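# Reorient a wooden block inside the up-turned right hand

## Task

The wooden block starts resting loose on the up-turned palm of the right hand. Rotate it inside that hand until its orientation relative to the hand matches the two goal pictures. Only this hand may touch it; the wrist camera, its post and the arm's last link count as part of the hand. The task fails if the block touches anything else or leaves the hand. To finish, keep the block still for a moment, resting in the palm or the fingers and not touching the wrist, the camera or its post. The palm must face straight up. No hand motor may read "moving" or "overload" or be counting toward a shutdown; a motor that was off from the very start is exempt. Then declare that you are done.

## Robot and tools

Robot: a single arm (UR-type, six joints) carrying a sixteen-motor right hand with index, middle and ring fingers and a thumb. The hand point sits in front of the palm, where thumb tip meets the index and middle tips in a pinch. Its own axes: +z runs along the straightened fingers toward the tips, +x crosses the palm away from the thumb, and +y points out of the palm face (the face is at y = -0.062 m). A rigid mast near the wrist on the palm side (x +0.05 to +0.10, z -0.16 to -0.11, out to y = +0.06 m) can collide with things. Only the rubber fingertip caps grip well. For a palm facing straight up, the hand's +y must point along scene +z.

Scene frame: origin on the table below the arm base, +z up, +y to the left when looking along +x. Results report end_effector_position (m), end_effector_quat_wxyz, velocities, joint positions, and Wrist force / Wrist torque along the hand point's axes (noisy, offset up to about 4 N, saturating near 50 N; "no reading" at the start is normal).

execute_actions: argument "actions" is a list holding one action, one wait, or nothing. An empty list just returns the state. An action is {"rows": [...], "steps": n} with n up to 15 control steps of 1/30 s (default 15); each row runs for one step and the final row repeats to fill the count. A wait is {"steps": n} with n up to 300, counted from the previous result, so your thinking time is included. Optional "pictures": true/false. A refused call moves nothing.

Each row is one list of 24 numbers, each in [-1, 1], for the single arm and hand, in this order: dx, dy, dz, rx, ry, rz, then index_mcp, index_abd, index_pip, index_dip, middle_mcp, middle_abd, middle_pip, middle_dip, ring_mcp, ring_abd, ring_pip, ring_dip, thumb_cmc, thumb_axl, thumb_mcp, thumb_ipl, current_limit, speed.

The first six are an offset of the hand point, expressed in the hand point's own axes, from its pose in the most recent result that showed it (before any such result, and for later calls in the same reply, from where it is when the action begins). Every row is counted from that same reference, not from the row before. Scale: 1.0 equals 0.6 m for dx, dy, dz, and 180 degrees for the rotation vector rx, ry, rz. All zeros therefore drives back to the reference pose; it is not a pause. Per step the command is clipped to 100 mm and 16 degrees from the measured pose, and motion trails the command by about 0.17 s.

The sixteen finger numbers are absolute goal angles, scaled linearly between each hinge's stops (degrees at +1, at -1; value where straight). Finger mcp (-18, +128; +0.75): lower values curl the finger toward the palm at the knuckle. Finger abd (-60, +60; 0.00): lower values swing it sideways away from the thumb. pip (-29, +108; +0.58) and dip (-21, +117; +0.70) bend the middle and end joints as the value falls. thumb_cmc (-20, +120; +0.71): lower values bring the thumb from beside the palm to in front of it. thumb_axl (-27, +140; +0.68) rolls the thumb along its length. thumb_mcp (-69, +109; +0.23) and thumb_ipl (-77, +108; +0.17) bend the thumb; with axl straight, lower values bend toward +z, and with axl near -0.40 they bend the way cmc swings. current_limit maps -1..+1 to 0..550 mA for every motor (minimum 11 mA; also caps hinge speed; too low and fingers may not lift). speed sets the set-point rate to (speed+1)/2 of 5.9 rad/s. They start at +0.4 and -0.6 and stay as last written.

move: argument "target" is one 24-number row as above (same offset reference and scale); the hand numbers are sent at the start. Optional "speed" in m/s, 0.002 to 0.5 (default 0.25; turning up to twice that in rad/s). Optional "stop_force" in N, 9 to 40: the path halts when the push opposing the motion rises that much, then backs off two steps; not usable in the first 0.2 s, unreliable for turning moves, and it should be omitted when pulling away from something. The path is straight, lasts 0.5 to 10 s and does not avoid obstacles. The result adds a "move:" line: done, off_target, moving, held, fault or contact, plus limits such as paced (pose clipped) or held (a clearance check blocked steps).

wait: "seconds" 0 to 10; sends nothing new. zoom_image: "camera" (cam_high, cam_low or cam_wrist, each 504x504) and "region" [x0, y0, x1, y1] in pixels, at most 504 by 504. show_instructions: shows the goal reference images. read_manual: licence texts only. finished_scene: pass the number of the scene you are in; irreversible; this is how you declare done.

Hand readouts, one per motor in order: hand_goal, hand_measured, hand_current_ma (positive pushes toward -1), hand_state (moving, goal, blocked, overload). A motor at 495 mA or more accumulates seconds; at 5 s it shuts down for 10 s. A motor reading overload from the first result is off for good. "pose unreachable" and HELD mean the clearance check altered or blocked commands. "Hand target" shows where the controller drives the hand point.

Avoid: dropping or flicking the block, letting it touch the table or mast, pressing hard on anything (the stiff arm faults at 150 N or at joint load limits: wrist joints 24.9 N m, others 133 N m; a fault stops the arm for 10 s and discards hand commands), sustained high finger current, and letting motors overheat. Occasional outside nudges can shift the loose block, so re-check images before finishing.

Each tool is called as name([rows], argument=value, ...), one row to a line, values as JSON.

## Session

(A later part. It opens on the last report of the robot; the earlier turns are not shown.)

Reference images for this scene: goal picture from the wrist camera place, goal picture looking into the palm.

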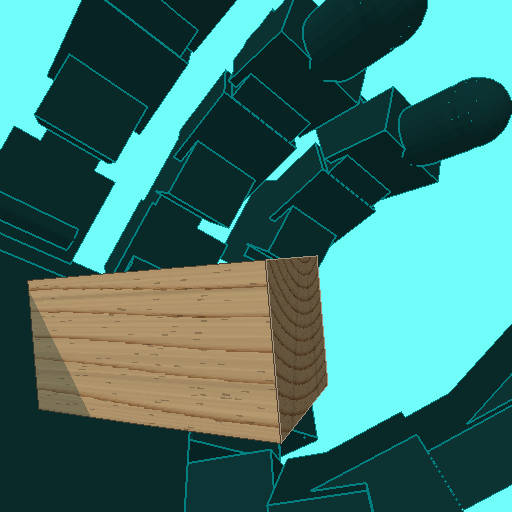

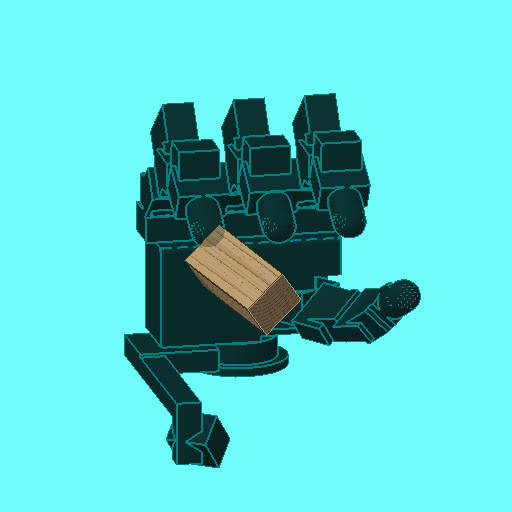

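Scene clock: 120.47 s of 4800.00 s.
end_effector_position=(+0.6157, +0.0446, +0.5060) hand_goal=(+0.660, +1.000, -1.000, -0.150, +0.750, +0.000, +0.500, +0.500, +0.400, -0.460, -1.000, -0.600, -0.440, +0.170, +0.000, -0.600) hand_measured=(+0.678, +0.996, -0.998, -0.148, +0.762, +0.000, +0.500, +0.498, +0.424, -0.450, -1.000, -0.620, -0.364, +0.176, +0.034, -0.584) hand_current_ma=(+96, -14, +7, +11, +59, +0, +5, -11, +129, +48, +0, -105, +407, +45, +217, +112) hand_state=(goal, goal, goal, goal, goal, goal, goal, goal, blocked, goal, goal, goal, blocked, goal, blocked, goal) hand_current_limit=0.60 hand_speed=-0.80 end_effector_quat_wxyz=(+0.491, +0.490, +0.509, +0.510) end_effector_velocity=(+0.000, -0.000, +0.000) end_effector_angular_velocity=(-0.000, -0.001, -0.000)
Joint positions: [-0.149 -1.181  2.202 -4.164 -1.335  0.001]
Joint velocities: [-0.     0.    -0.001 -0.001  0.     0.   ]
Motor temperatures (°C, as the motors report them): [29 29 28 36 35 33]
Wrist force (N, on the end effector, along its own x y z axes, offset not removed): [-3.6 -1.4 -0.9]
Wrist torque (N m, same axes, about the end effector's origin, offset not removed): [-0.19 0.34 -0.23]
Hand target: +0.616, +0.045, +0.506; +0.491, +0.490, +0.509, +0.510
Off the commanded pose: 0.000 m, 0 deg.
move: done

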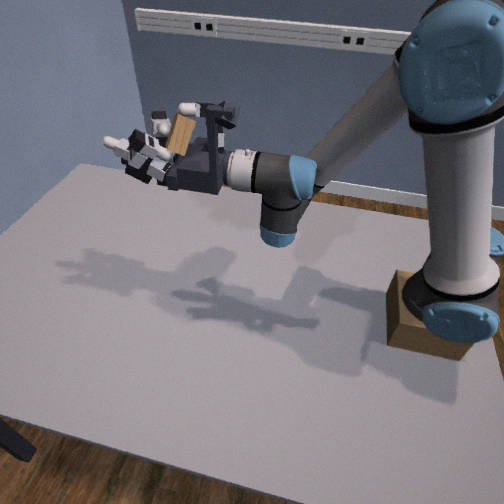

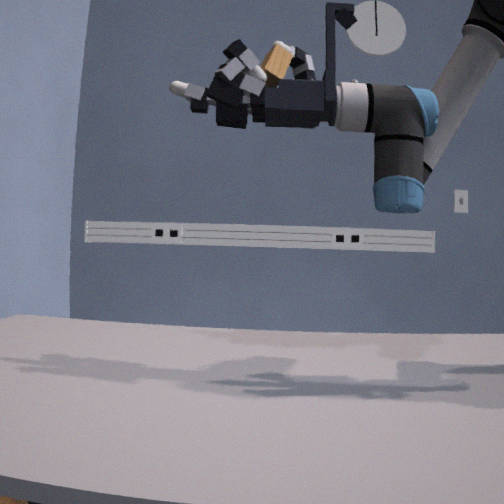

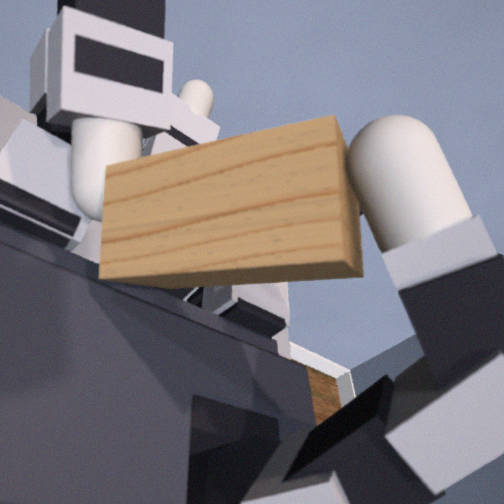

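move(target=[0,0,0,0,0,0,0.55,0.6,-1,-0.15,0.75,0,0.5,0.5,0.4,-0.46,-1,-0.6,-0.44,0.17,0.0,-0.6,0.6,-0.8])

move(target=[0,0,0,0,0,0,0.52,1,-1,-0.15,0.75,0,0.5,0.5,0.4,-0.46,-1,-0.6,-0.44,0.17,0.0,-0.6,0.6,-0.85])

Scene clock: 127.63 s of 4800.00 s.
end_effector_position=(+0.6157, +0.0446, +0.5060) hand_goal=(+0.550, +0.600, -1.000, -0.150, +0.750, +0.000, +0.500, +0.500, +0.400, -0.460, -1.000, -0.600, -0.440, +0.170, +0.000, -0.600) hand_measured=(+0.566, +0.604, -0.998, -0.148, +0.762, +0.000, +0.500, +0.498, +0.424, -0.450, -1.000, -0.620, -0.364, +0.176, +0.034, -0.584) hand_current_ma=(+92, +15, +6, +11, +59, +0, +5, -11, +129, +48, +0, -105, +407, +45, +217, +112) hand_state=(goal, goal, goal, goal, goal, goal, goal, goal, blocked, goal, goal, goal, blocked, goal, blocked, goal) hand_current_limit=0.60 hand_speed=-0.80 end_effector_quat_wxyz=(+0.491, +0.490, +0.509, +0.510) end_effector_velocity=(+0.000, -0.001, +0.001) end_effector_angular_velocity=(-0.000, -0.002, -0.001)
Joint positions: [-0.149 -1.181  2.202 -4.164 -1.335  0.001]
Joint velocities: [-0.001 -0.    -0.001 -0.001  0.    -0.   ]
Motor temperatures (°C, as the motors report them): [29 29 28 36 35 33]
Wrist force (N, on the end effector, along its own x y z axes, offset not removed): [-0.8 0.6 0.4]
Wrist torque (N m, same axes, about the end effector's origin, offset not removed): [-0.06 -0.01 0.03]
Hand target: +0.616, +0.045, +0.506; +0.491, +0.490, +0.509, +0.510
Off the commanded pose: 0.000 m, 0 deg.
After step 90, 3.17 s passed at rest.
move: done

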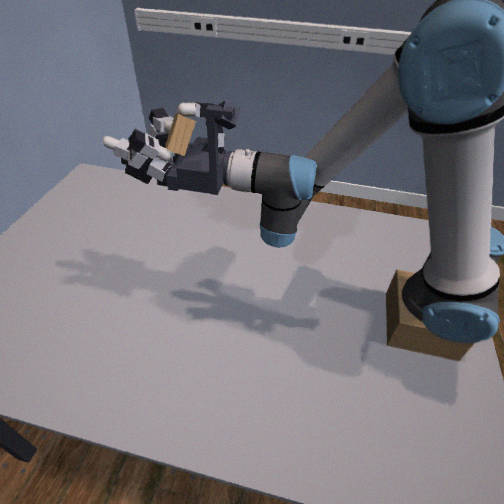

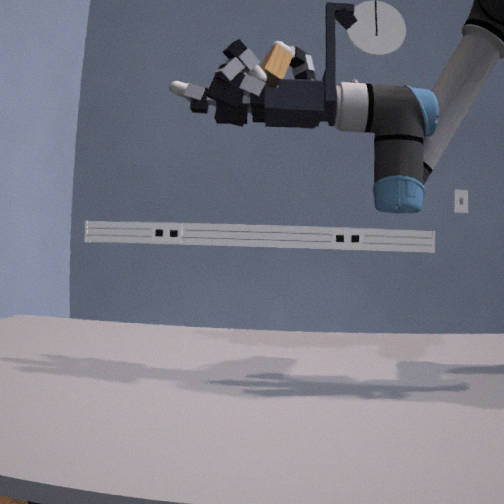

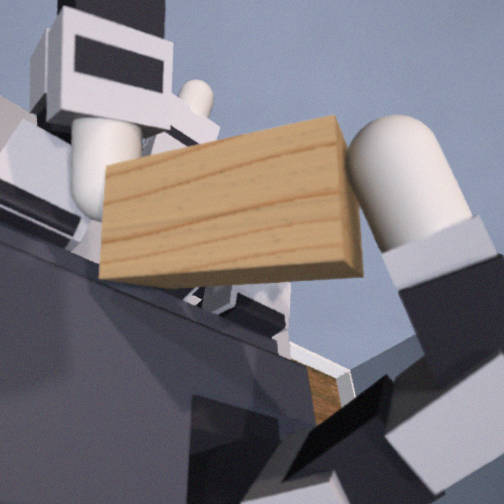

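Scene clock: 128.83 s of 4800.00 s.
end_effector_position=(+0.6157, +0.0446, +0.5060) hand_goal=(+0.520, +1.000, -1.000, -0.150, +0.750, +0.000, +0.500, +0.500, +0.400, -0.460, -1.000, -0.600, -0.440, +0.170, +0.000, -0.600) hand_measured=(+0.536, +0.998, -0.998, -0.148, +0.762, +0.000, +0.500, +0.498, +0.424, -0.450, -1.000, -0.620, -0.364, +0.176, +0.034, -0.584) hand_current_ma=(+90, -13, +5, +11, +59, +0, +5, -11, +129, +48, +0, -105, +407, +45, +217, +112) hand_state=(goal, goal, goal, goal, goal, goal, goal, goal, blocked, goal, goal, goal, blocked, goal, blocked, goal) hand_current_limit=0.60 hand_speed=-0.85 end_effector_quat_wxyz=(+0.491, +0.490, +0.509, +0.510) end_effector_velocity=(-0.000, -0.000, -0.001) end_effector_angular_velocity=(+0.000, +0.001, -0.000)
Joint positions: [-0.149 -1.181  2.202 -4.164 -1.335  0.001]
Joint velocities: [-0.    -0.     0.002 -0.001  0.     0.   ]
Motor temperatures (°C, as the motors report them): [29 29 28 36 35 33]
Wrist force (N, on the end effector, along its own x y z axes, offset not removed): [-1.8 -1.9 -0.5]
Wrist torque (N m, same axes, about the end effector's origin, offset not removed): [-0.31 0.07 -0.16]
Hand target: +0.616, +0.045, +0.506; +0.491, +0.490, +0.509, +0.510
Off the commanded pose: 0.000 m, 0 deg.
move: done

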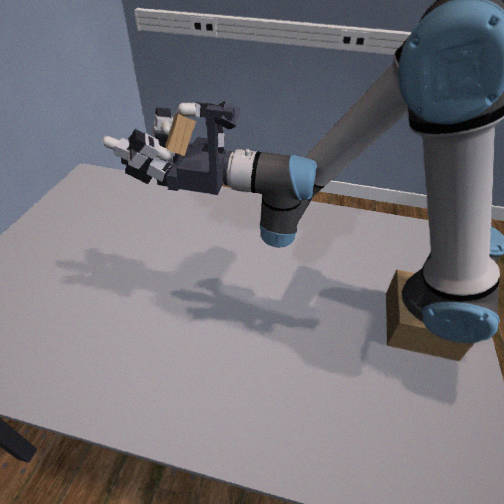

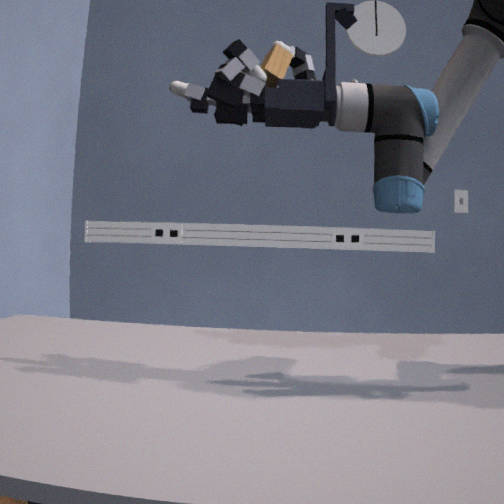

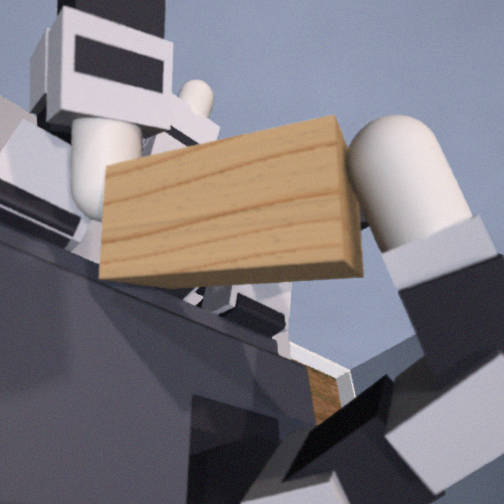

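move(target=[0,0,0,0,0,0,0.4,0.5,-1,-0.15,0.75,0,0.5,0.5,0.4,-0.46,-1,-0.6,-0.44,0.17,0.0,-0.6,0.6,-0.8])

move(target=[0,0,0,0,0,0,0.25,0.9,-1,-0.15,0.75,0,0.5,0.5,0.4,-0.46,-1,-0.6,-0.44,0.17,0.0,-0.6,0.6,-0.85])

Scene clock: 134.43 s of 4800.00 s.
end_effector_position=(+0.6157, +0.0446, +0.5060) hand_goal=(+0.400, +0.500, -1.000, -0.150, +0.750, +0.000, +0.500, +0.500, +0.400, -0.460, -1.000, -0.600, -0.440, +0.170, +0.000, -0.600) hand_measured=(+0.414, +0.504, -1.000, -0.148, +0.762, +0.000, +0.500, +0.498, +0.424, -0.450, -1.000, -0.620, -0.364, +0.176, +0.034, -0.584) hand_current_ma=(+84, +16, +4, +11, +59, +0, +5, -11, +129, +48, +0, -105, +407, +45, +217, +112) hand_state=(goal, goal, goal, goal, goal, goal, goal, goal, blocked, goal, goal, goal, blocked, goal, blocked, goal) hand_current_limit=0.60 hand_speed=-0.80 end_effector_quat_wxyz=(+0.491, +0.490, +0.509, +0.510) end_effector_velocity=(+0.000, -0.000, +0.001) end_effector_angular_velocity=(-0.001, -0.002, -0.001)
Joint positions: [-0.149 -1.181  2.202 -4.164 -1.335  0.001]
Joint velocities: [-0.001 -0.    -0.001 -0.    -0.    -0.   ]
Motor temperatures (°C, as the motors report them): [29 29 28 36 35 34]
Wrist force (N, on the end effector, along its own x y z axes, offset not removed): [-2.2 0.1 -2.5]
Wrist torque (N m, same axes, about the end effector's origin, offset not removed): [0.19 0.24 -0.13]
Hand target: +0.616, +0.045, +0.506; +0.491, +0.490, +0.509, +0.510
Off the commanded pose: 0.000 m, 0 deg.
After step 90, 1.43 s passed at rest.
move: done

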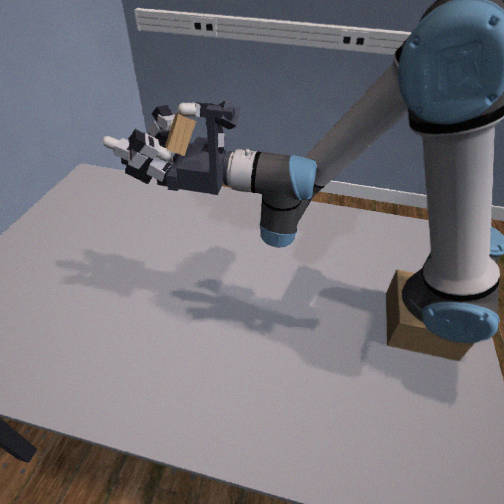

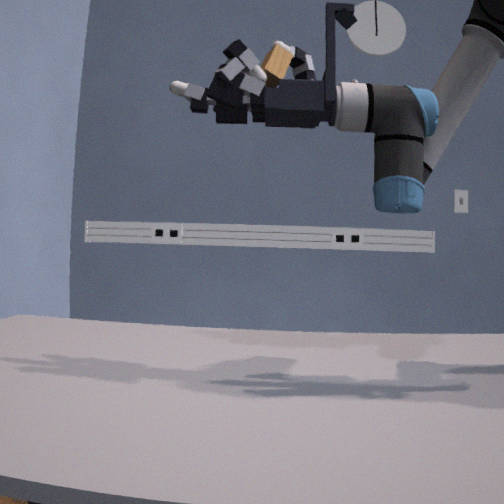

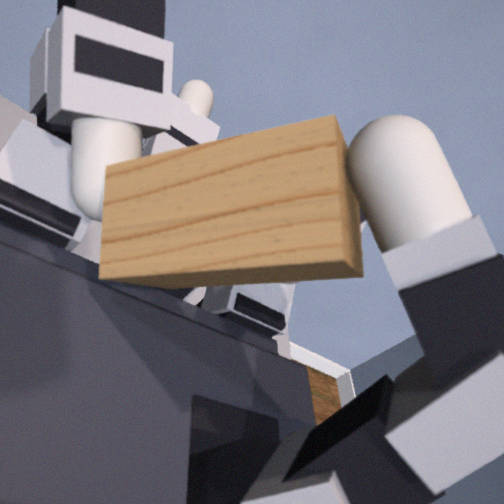

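Scene clock: 135.70 s of 4800.00 s.
end_effector_position=(+0.6157, +0.0446, +0.5060) hand_goal=(+0.250, +0.900, -1.000, -0.150, +0.750, +0.000, +0.500, +0.500, +0.400, -0.460, -1.000, -0.600, -0.440, +0.170, +0.000, -0.600) hand_measured=(+0.242, +0.806, -0.994, -0.152, +0.762, +0.000, +0.500, +0.498, +0.424, -0.432, -1.000, -0.622, -0.394, +0.158, +0.040, -0.570) hand_current_ma=(-50, -426, +25, -9, +59, +0, +5, -11, +129, +123, +0, -114, +254, -84, +257, +207) hand_state=(goal, blocked, goal, goal, goal, goal, goal, goal, blocked, blocked, goal, blocked, blocked, goal, blocked, blocked) hand_current_limit=0.60 hand_speed=-0.85 end_effector_quat_wxyz=(+0.491, +0.490, +0.509, +0.510) end_effector_velocity=(+0.000, +0.000, -0.000) end_effector_angular_velocity=(+0.000, -0.000, +0.000)
Joint positions: [-0.149 -1.181  2.202 -4.164 -1.335  0.001]
Joint velocities: [ 0.     0.001 -0.    -0.    -0.     0.   ]
Motor temperatures (°C, as the motors report them): [29 29 28 36 35 34]
Wrist force (N, on the end effector, along its own x y z axes, offset not removed): [-2.8 0.2 -0.8]
Wrist torque (N m, same axes, about the end effector's origin, offset not removed): [0.04 0.21 -0.09]
Hand target: +0.616, +0.045, +0.506; +0.491, +0.490, +0.509, +0.510
Off the commanded pose: 0.000 m, 0 deg.
move: done

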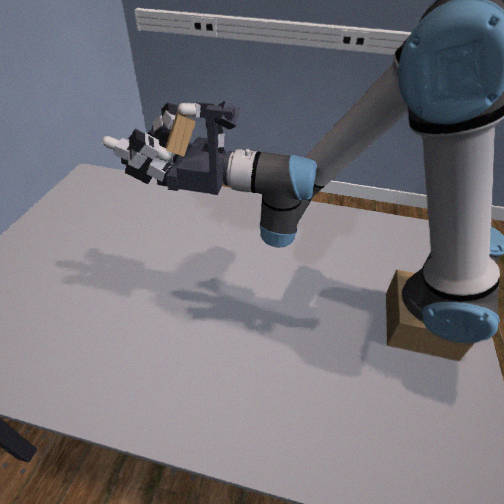

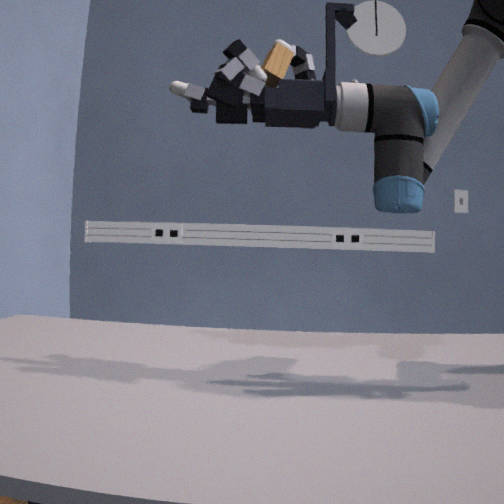

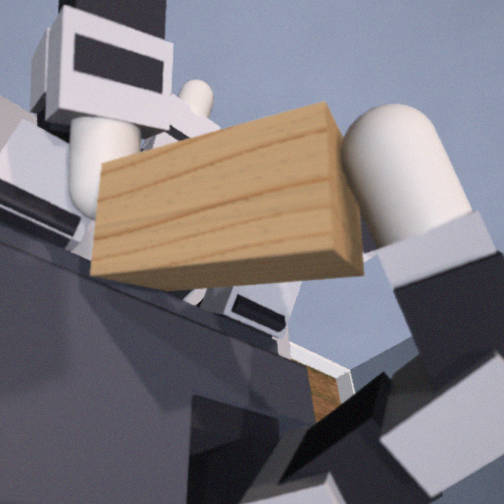

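In contact now; drag forward.

move(target=[0,0,0,0,0,0,0.4,0.86,-1,-0.15,0.75,0,0.5,0.5,0.4,-0.46,-1,-0.6,-0.44,0.17,0.0,-0.6,0.6,-0.9])

Scene clock: 139.53 s of 4800.00 s.
end_effector_position=(+0.6157, +0.0446, +0.5060) hand_goal=(+0.400, +0.860, -1.000, -0.150, +0.750, +0.000, +0.500, +0.500, +0.400, -0.460, -1.000, -0.600, -0.440, +0.170, +0.000, -0.600) hand_measured=(+0.404, +0.858, -1.000, -0.154, +0.762, +0.000, +0.500, +0.498, +0.424, -0.432, -1.000, -0.622, -0.394, +0.170, +0.040, -0.570) hand_current_ma=(+20, -13, +5, -21, +59, +0, +5, -11, +129, +125, +0, -114, +245, -1, +262, +211) hand_state=(goal, goal, goal, goal, goal, goal, goal, goal, blocked, blocked, goal, blocked, blocked, goal, blocked, blocked) hand_current_limit=0.60 hand_speed=-0.90 end_effector_quat_wxyz=(+0.491, +0.490, +0.509, +0.510) end_effector_velocity=(+0.000, +0.001, -0.001) end_effector_angular_velocity=(+0.000, +0.002, +0.001)
Joint positions: [-0.149 -1.181  2.202 -4.164 -1.335  0.001]
Joint velocities: [ 0.001  0.001  0.     0.001  0.    -0.   ]
Motor temperatures (°C, as the motors report them): [29 29 28 36 35 34]
Wrist force (N, on the end effector, along its own x y z axes, offset not removed): [-2.1 -0.6 -0.1]
Wrist torque (N m, same axes, about the end effector's origin, offset not removed): [-0.16 0.12 0.05]
Hand target: +0.616, +0.045, +0.506; +0.491, +0.490, +0.509, +0.510
Off the commanded pose: 0.000 m, 0 deg.
move: done

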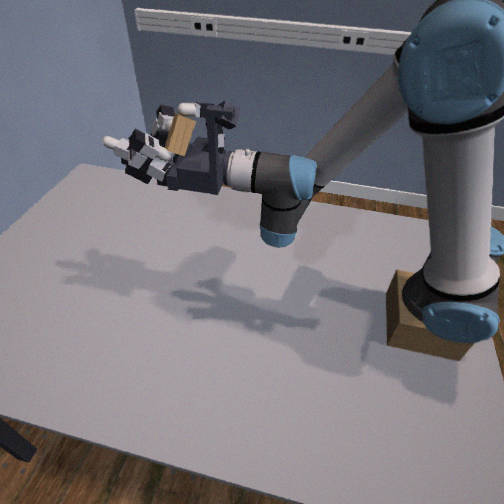

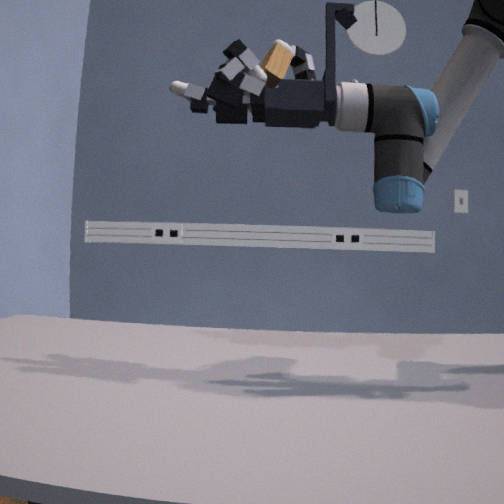

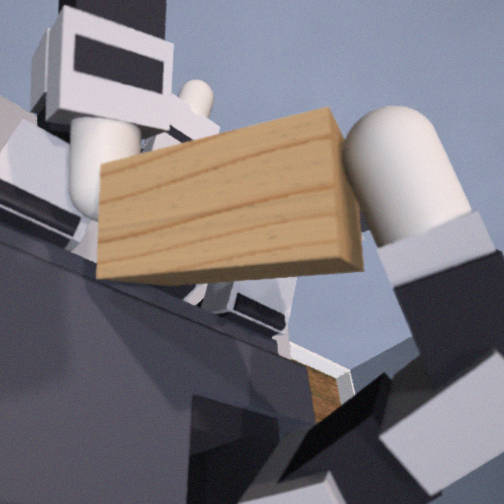

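Slight gain. Repeat from further behind the edge.

move(target=[0,0,0,0,0,0,0.4,0.4,-1,-0.15,0.75,0,0.5,0.5,0.4,-0.46,-1,-0.6,-0.43,0.16,0.0,-0.6,0.6,-0.7])

move(target=[0,0,0,0,0,0,0.03,0.5,-1,-0.12,0.75,0,0.5,0.5,0.4,-0.46,-1,-0.6,-0.43,0.16,0.0,-0.6,0.6,-0.7])

move(target=[0,0,0,0,0,0,0.03,0.88,-1,-0.12,0.75,0,0.5,0.5,0.4,-0.46,-1,-0.6,-0.43,0.16,0.0,-0.6,0.6,-0.85])

move(target=[0,0,0,0,0,0,0.25,0.88,-1,-0.12,0.75,0,0.5,0.5,0.4,-0.46,-1,-0.6,-0.43,0.16,0.0,-0.6,0.6,-0.9])

Scene clock: 146.80 s of 4800.00 s.
end_effector_position=(+0.6157, +0.0446, +0.5060) hand_goal=(+0.400, +0.400, -1.000, -0.150, +0.750, +0.000, +0.500, +0.500, +0.400, -0.460, -1.000, -0.600, -0.430, +0.160, +0.000, -0.600) hand_measured=(+0.404, +0.404, -1.000, -0.154, +0.762, +0.000, +0.500, +0.498, +0.424, -0.432, -1.000, -0.622, -0.392, +0.164, +0.040, -0.570) hand_current_ma=(+21, +15, +3, -21, +59, +0, +5, -11, +129, +125, +0, -114, +204, +34, +262, +211) hand_state=(goal, goal, goal, goal, goal, goal, goal, goal, blocked, blocked, goal, blocked, blocked, goal, blocked, blocked) hand_current_limit=0.60 hand_speed=-0.70 end_effector_quat_wxyz=(+0.491, +0.490, +0.509, +0.510) end_effector_velocity=(+0.000, -0.000, -0.001) end_effector_angular_velocity=(+0.001, +0.003, -0.001)
Joint positions: [-0.149 -1.181  2.202 -4.164 -1.335  0.001]
Joint velocities: [-0.001  0.     0.001  0.001 -0.     0.   ]
Motor temperatures (°C, as the motors report them): [29 29 28 36 35 34]
Wrist force (N, on the end effector, along its own x y z axes, offset not removed): [-1.9 -1.2 0.2]
Wrist torque (N m, same axes, about the end effector's origin, offset not removed): [-0.18 0.05 -0.08]
Hand target: +0.616, +0.045, +0.506; +0.491, +0.490, +0.509, +0.510
Off the commanded pose: 0.000 m, 0 deg.
After step 90, 3.43 s passed at rest.
move: done

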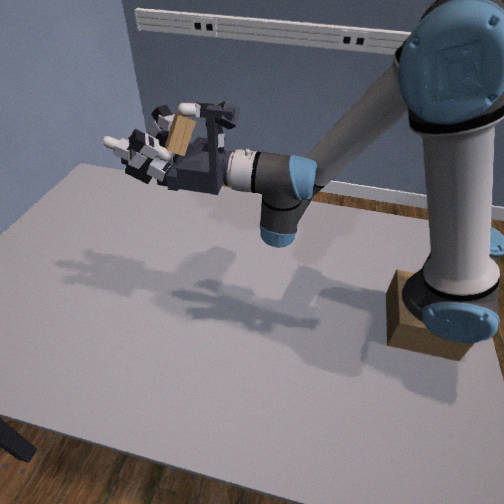

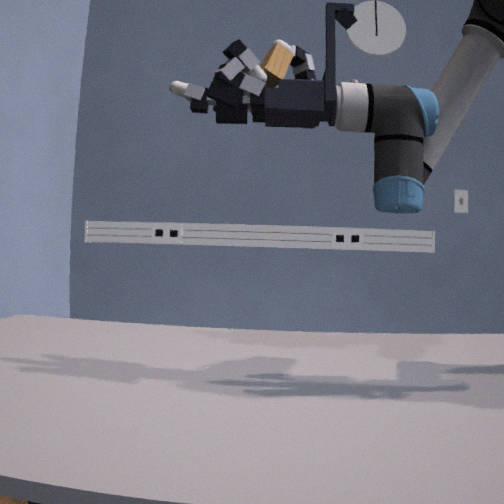

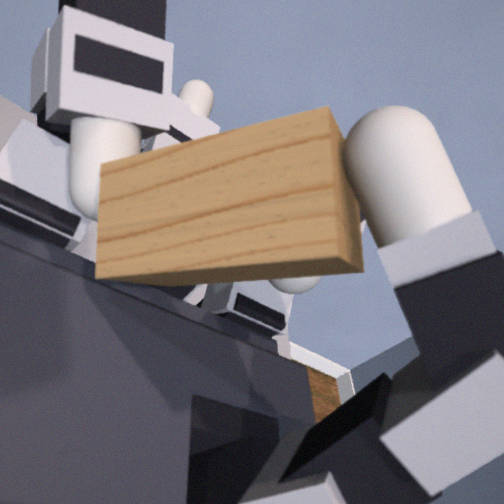

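Scene clock: 147.60 s of 4800.00 s.
end_effector_position=(+0.6157, +0.0446, +0.5060) hand_goal=(+0.030, +0.500, -1.000, -0.120, +0.750, +0.000, +0.500, +0.500, +0.400, -0.460, -1.000, -0.600, -0.430, +0.160, +0.000, -0.600) hand_measured=(+0.040, +0.498, -1.000, -0.124, +0.762, +0.000, +0.500, +0.498, +0.424, -0.432, -1.000, -0.622, -0.392, +0.164, +0.040, -0.570) hand_current_ma=(+53, -13, +1, -20, +59, +0, +5, -11, +129, +125, +0, -114, +204, +34, +262, +211) hand_state=(goal, goal, goal, goal, goal, goal, goal, goal, blocked, blocked, goal, blocked, blocked, goal, blocked, blocked) hand_current_limit=0.60 hand_speed=-0.70 end_effector_quat_wxyz=(+0.491, +0.490, +0.509, +0.510) end_effector_velocity=(-0.000, -0.000, +0.000) end_effector_angular_velocity=(+0.000, -0.001, -0.001)
Joint positions: [-0.149 -1.181  2.202 -4.164 -1.335  0.001]
Joint velocities: [-0.001 -0.    -0.    -0.001  0.     0.   ]
Motor temperatures (°C, as the motors report them): [29 29 28 36 35 34]
Wrist force (N, on the end effector, along its own x y z axes, offset not removed): [-2.8 0.5 -1.2]
Wrist torque (N m, same axes, about the end effector's origin, offset not removed): [0.20 0.24 -0.19]
Hand target: +0.616, +0.045, +0.506; +0.491, +0.490, +0.509, +0.510
Off the commanded pose: 0.000 m, 0 deg.
move: done

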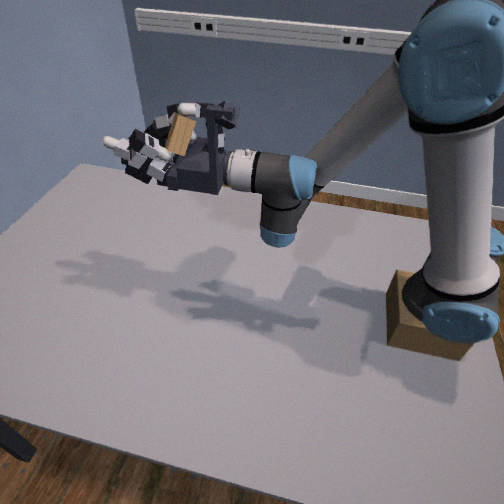

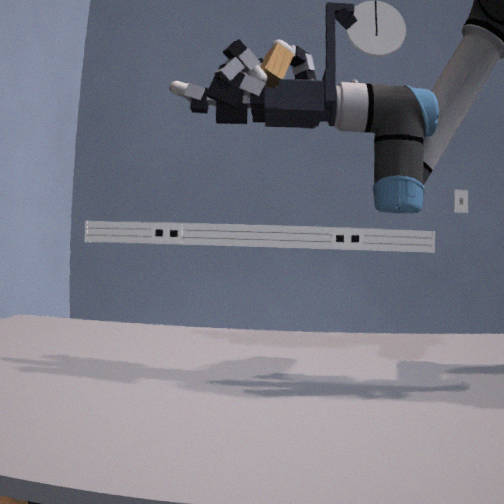

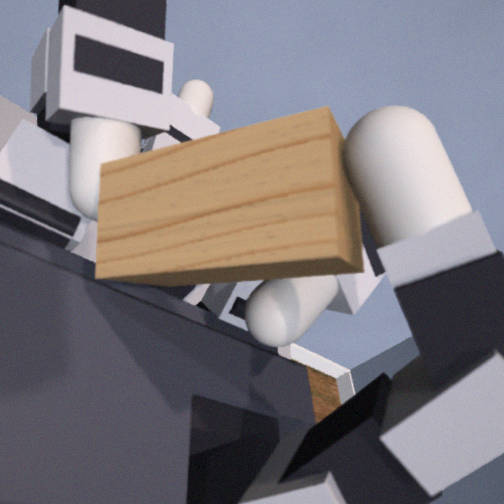

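Scene clock: 148.53 s of 4800.00 s.
end_effector_position=(+0.6157, +0.0446, +0.5060) hand_goal=(+0.030, +0.880, -1.000, -0.120, +0.750, +0.000, +0.500, +0.500, +0.400, -0.460, -1.000, -0.600, -0.430, +0.160, +0.000, -0.600) hand_measured=(+0.004, +0.690, -1.000, -0.120, +0.762, +0.000, +0.500, +0.498, +0.424, -0.432, -1.000, -0.622, -0.392, +0.152, +0.040, -0.570) hand_current_ma=(-144, -440, +1, -1, +59, +0, +5, -11, +129, +125, +0, -114, +204, -51, +262, +211) hand_state=(blocked, blocked, goal, goal, goal, goal, goal, goal, blocked, blocked, goal, blocked, blocked, goal, blocked, blocked) hand_current_limit=0.60 hand_speed=-0.85 end_effector_quat_wxyz=(+0.491, +0.490, +0.509, +0.510) end_effector_velocity=(-0.000, +0.000, +0.001) end_effector_angular_velocity=(-0.001, -0.002, +0.000)
Joint positions: [-0.149 -1.181  2.202 -4.164 -1.335  0.001]
Joint velocities: [-0.     0.    -0.001 -0.001  0.    -0.   ]
Motor temperatures (°C, as the motors report them): [29 29 28 36 35 34]
Wrist force (N, on the end effector, along its own x y z axes, offset not removed): [0.1 -0.4 -1.4]
Wrist torque (N m, same axes, about the end effector's origin, offset not removed): [0.05 -0.21 0.15]
Hand target: +0.616, +0.045, +0.506; +0.491, +0.490, +0.509, +0.510
Off the commanded pose: 0.000 m, 0 deg.
move: done

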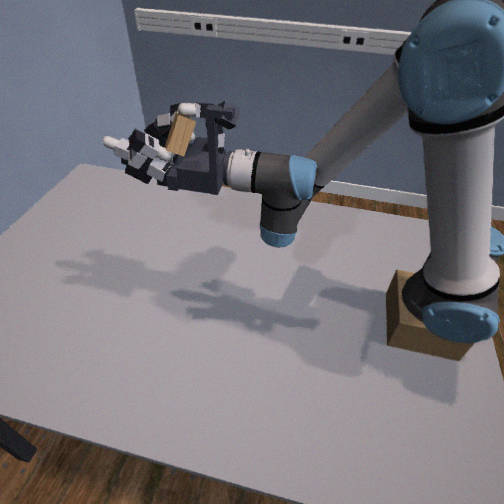

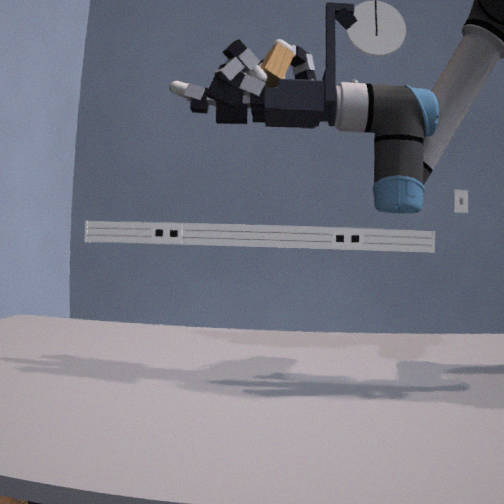

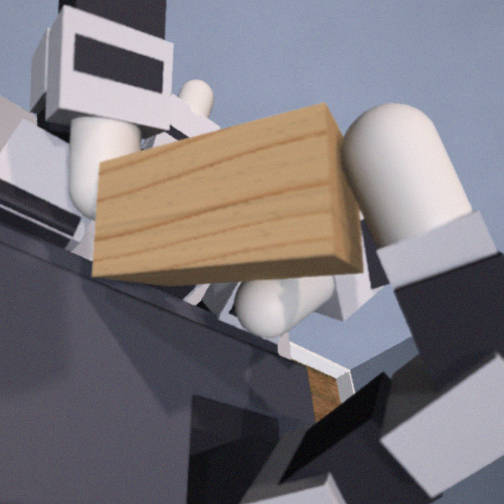

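Scene clock: 149.90 s of 4800.00 s.
end_effector_position=(+0.6157, +0.0446, +0.5060) hand_goal=(+0.250, +0.880, -1.000, -0.120, +0.750, +0.000, +0.500, +0.500, +0.400, -0.460, -1.000, -0.600, -0.430, +0.160, +0.000, -0.600) hand_measured=(+0.196, +0.692, -1.000, -0.132, +0.762, +0.000, +0.500, +0.498, +0.424, -0.432, -1.000, -0.622, -0.402, +0.138, +0.042, -0.562) hand_current_ma=(-298, -440, +0, -56, +59, +0, +5, -11, +129, +125, +0, -114, +157, -145, +277, +263) hand_state=(blocked, blocked, goal, goal, goal, goal, goal, goal, blocked, blocked, goal, blocked, blocked, blocked, blocked, blocked) hand_current_limit=0.60 hand_speed=-0.90 end_effector_quat_wxyz=(+0.491, +0.490, +0.509, +0.510) end_effector_velocity=(-0.000, +0.000, +0.000) end_effector_angular_velocity=(-0.000, -0.001, +0.000)
Joint positions: [-0.149 -1.181  2.202 -4.164 -1.335  0.001]
Joint velocities: [ 0. -0. -0. -0. -0. -0.]
Motor temperatures (°C, as the motors report them): [29 29 28 36 35 34]
Wrist force (N, on the end effector, along its own x y z axes, offset not removed): [-1.8 -0.8 -0.3]
Wrist torque (N m, same axes, about the end effector's origin, offset not removed): [-0.12 0.09 0.00]
Hand target: +0.616, +0.045, +0.506; +0.491, +0.490, +0.509, +0.510
Off the commanded pose: 0.000 m, 0 deg.
move: done

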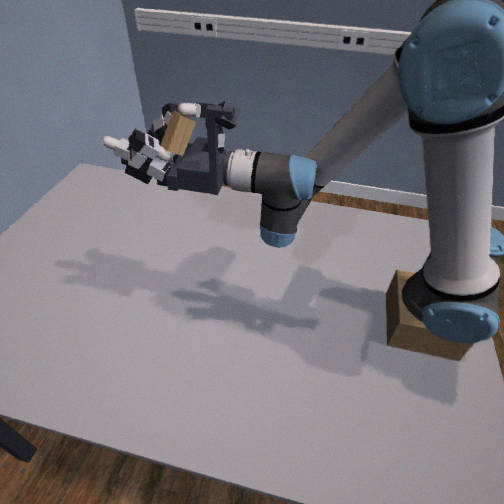

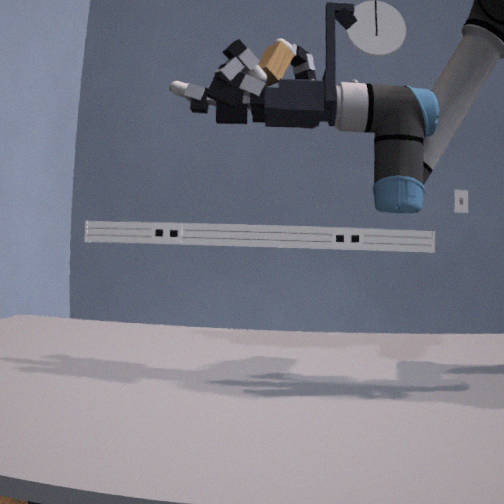

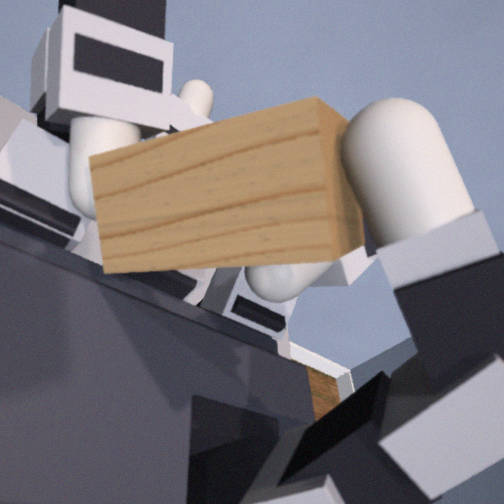

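move(target=[0,0,0,0,0,0,0.15,0.78,-1,-0.12,0.75,0,0.5,0.5,0.4,-0.46,-1,-0.6,-0.43,0.16,0.0,-0.6,0.6,-0.9])

Scene clock: 154.43 s of 4800.00 s.
end_effector_position=(+0.6157, +0.0446, +0.5060) hand_goal=(+0.150, +0.780, -1.000, -0.120, +0.750, +0.000, +0.500, +0.500, +0.400, -0.460, -1.000, -0.600, -0.430, +0.160, +0.000, -0.600) hand_measured=(+0.140, +0.710, -1.000, -0.132, +0.762, +0.000, +0.500, +0.498, +0.424, -0.432, -1.000, -0.622, -0.402, +0.138, +0.042, -0.562) hand_current_ma=(-52, -321, +0, -56, +59, +0, +5, -11, +129, +125, +0, -114, +157, -145, +277, +263) hand_state=(goal, blocked, goal, goal, goal, goal, goal, goal, blocked, blocked, goal, blocked, blocked, blocked, blocked, blocked) hand_current_limit=0.60 hand_speed=-0.90 end_effector_quat_wxyz=(+0.491, +0.490, +0.509, +0.510) end_effector_velocity=(-0.000, +0.001, -0.001) end_effector_angular_velocity=(+0.000, +0.003, +0.001)
Joint positions: [-0.149 -1.181  2.202 -4.164 -1.335  0.001]
Joint velocities: [ 0.001  0.     0.002  0.    -0.    -0.   ]
Motor temperatures (°C, as the motors report them): [29 29 28 36 35 34]
Wrist force (N, on the end effector, along its own x y z axes, offset not removed): [-1.7 -0.8 -0.6]
Wrist torque (N m, same axes, about the end effector's origin, offset not removed): [-0.16 0.12 0.04]
Hand target: +0.616, +0.045, +0.506; +0.491, +0.490, +0.509, +0.510
Off the commanded pose: 0.000 m, 0 deg.
After step 90, 0.83 s passed at rest.
move: done

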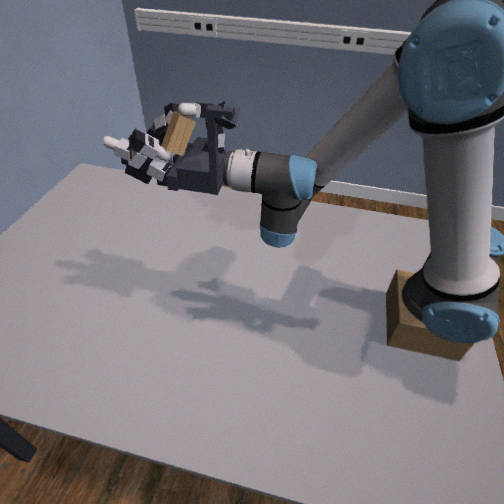

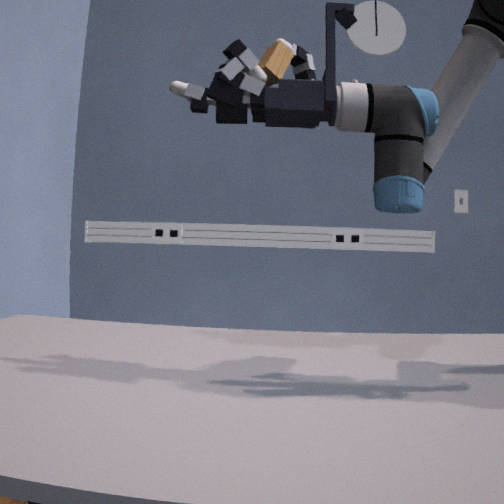

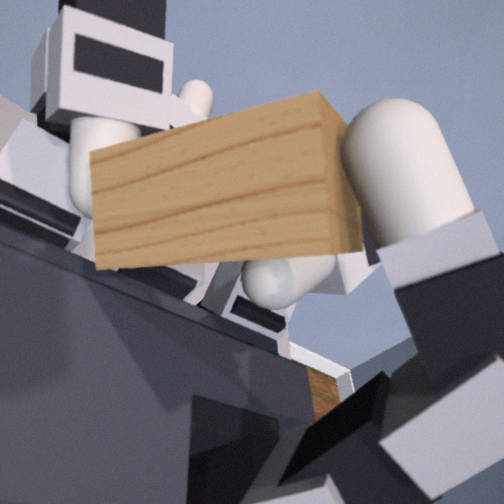

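execute_actions([
  {"steps":75},
], pictures=false)

finished_scene(scene=2)

Scene clock: 156.93 s of 4800.00 s.
end_effector_position=(+0.6157, +0.0446, +0.5060) hand_goal=(+0.150, +0.780, -1.000, -0.120, +0.750, +0.000, +0.500, +0.500, +0.400, -0.460, -1.000, -0.600, -0.430, +0.160, +0.000, -0.600) hand_measured=(+0.140, +0.710, -1.000, -0.132, +0.762, +0.000, +0.500, +0.498, +0.424, -0.432, -1.000, -0.622, -0.402, +0.138, +0.042, -0.562) hand_current_ma=(-52, -321, +0, -56, +59, +0, +5, -11, +129, +125, +0, -114, +157, -145, +277, +263) hand_state=(goal, blocked, goal, goal, goal, goal, goal, goal, blocked, blocked, goal, blocked, blocked, blocked, blocked, blocked) hand_current_limit=0.60 hand_speed=-0.90 end_effector_quat_wxyz=(+0.491, +0.490, +0.509, +0.510) end_effector_velocity=(-0.000, -0.000, -0.001) end_effector_angular_velocity=(+0.000, +0.001, -0.001)
Joint positions: [-0.149 -1.181  2.202 -4.164 -1.335  0.001]
Joint velocities: [-0.     0.     0.002 -0.001 -0.    -0.   ]
Motor temperatures (°C, as the motors report them): [29 29 28 36 35 34]
Wrist force (N, on the end effector, along its own x y z axes, offset not removed): [-3.0 -0.7 0.4]
Wrist torque (N m, same axes, about the end effector's origin, offset not removed): [-0.18 0.24 -0.28]
Hand target: +0.616, +0.045, +0.506; +0.491, +0.490, +0.509, +0.510
Off the commanded pose: 0.000 m, 0 deg.
Steps of this call (steps 1 to 75: nothing new was sent). Readings (end_effector_position | what the end effector reports):
1: (+0.6157, +0.0446, +0.5060) | hand_goal=(+0.150, +0.780, -1.000, -0.120, +0.750, +0.000, +0.500, +0.500, +0.400, -0.460, -1.000, -0.600, -0.430, +0.160, +0.000, -0.600) hand_measured=(+0.140, +0.710, -1.000, -0.132, +0.762, +0.000, +0.500, +0.498, +0.424, -0.432, -1.000, -0.622, -0.402, +0.138, +0.042, -0.562) hand_current_ma=(-52, -321, +0, -56, +59, +0, +5, -11, +129, +125, +0, -114, +157, -145, +277, +263) hand_state=(goal, blocked, goal, goal, goal, goal, goal, goal, blocked, blocked, goal, blocked, blocked, blocked, blocked, blocked) hand_current_limit=0.60 hand_speed=-0.90
2: (+0.6157, +0.0446, +0.5060) | hand_goal=(+0.150, +0.780, -1.000, -0.120, +0.750, +0.000, +0.500, +0.500, +0.400, -0.460, -1.000, -0.600, -0.430, +0.160, +0.000, -0.600) hand_measured=(+0.140, +0.710, -1.000, -0.132, +0.762, +0.000, +0.500, +0.498, +0.424, -0.432, -1.000, -0.622, -0.402, +0.138, +0.042, -0.562) hand_current_ma=(-52, -321, +0, -56, +59, +0, +5, -11, +129, +125, +0, -114, +157, -145, +277, +263) hand_state=(goal, blocked, goal, goal, goal, goal, goal, goal, blocked, blocked, goal, blocked, blocked, blocked, blocked, blocked) hand_current_limit=0.60 hand_speed=-0.90
4: (+0.6157, +0.0446, +0.5060) | hand_goal=(+0.150, +0.780, -1.000, -0.120, +0.750, +0.000, +0.500, +0.500, +0.400, -0.460, -1.000, -0.600, -0.430, +0.160, +0.000, -0.600) hand_measured=(+0.140, +0.710, -1.000, -0.132, +0.762, +0.000, +0.500, +0.498, +0.424, -0.432, -1.000, -0.622, -0.402, +0.138, +0.042, -0.562) hand_current_ma=(-52, -321, +0, -56, +59, +0, +5, -11, +129, +125, +0, -114, +157, -145, +277, +263) hand_state=(goal, blocked, goal, goal, goal, goal, goal, goal, blocked, blocked, goal, blocked, blocked, blocked, blocked, blocked) hand_current_limit=0.60 hand_speed=-0.90
8: (+0.6157, +0.0446, +0.5060) | hand_goal=(+0.150, +0.780, -1.000, -0.120, +0.750, +0.000, +0.500, +0.500, +0.400, -0.460, -1.000, -0.600, -0.430, +0.160, +0.000, -0.600) hand_measured=(+0.140, +0.710, -1.000, -0.132, +0.762, +0.000, +0.500, +0.498, +0.424, -0.432, -1.000, -0.622, -0.402, +0.138, +0.042, -0.562) hand_current_ma=(-52, -321, +0, -56, +59, +0, +5, -11, +129, +125, +0, -114, +157, -145, +277, +263) hand_state=(goal, blocked, goal, goal, goal, goal, goal, goal, blocked, blocked, goal, blocked, blocked, blocked, blocked, blocked) hand_current_limit=0.60 hand_speed=-0.90
75: the state above

The scene is finished: the task was done.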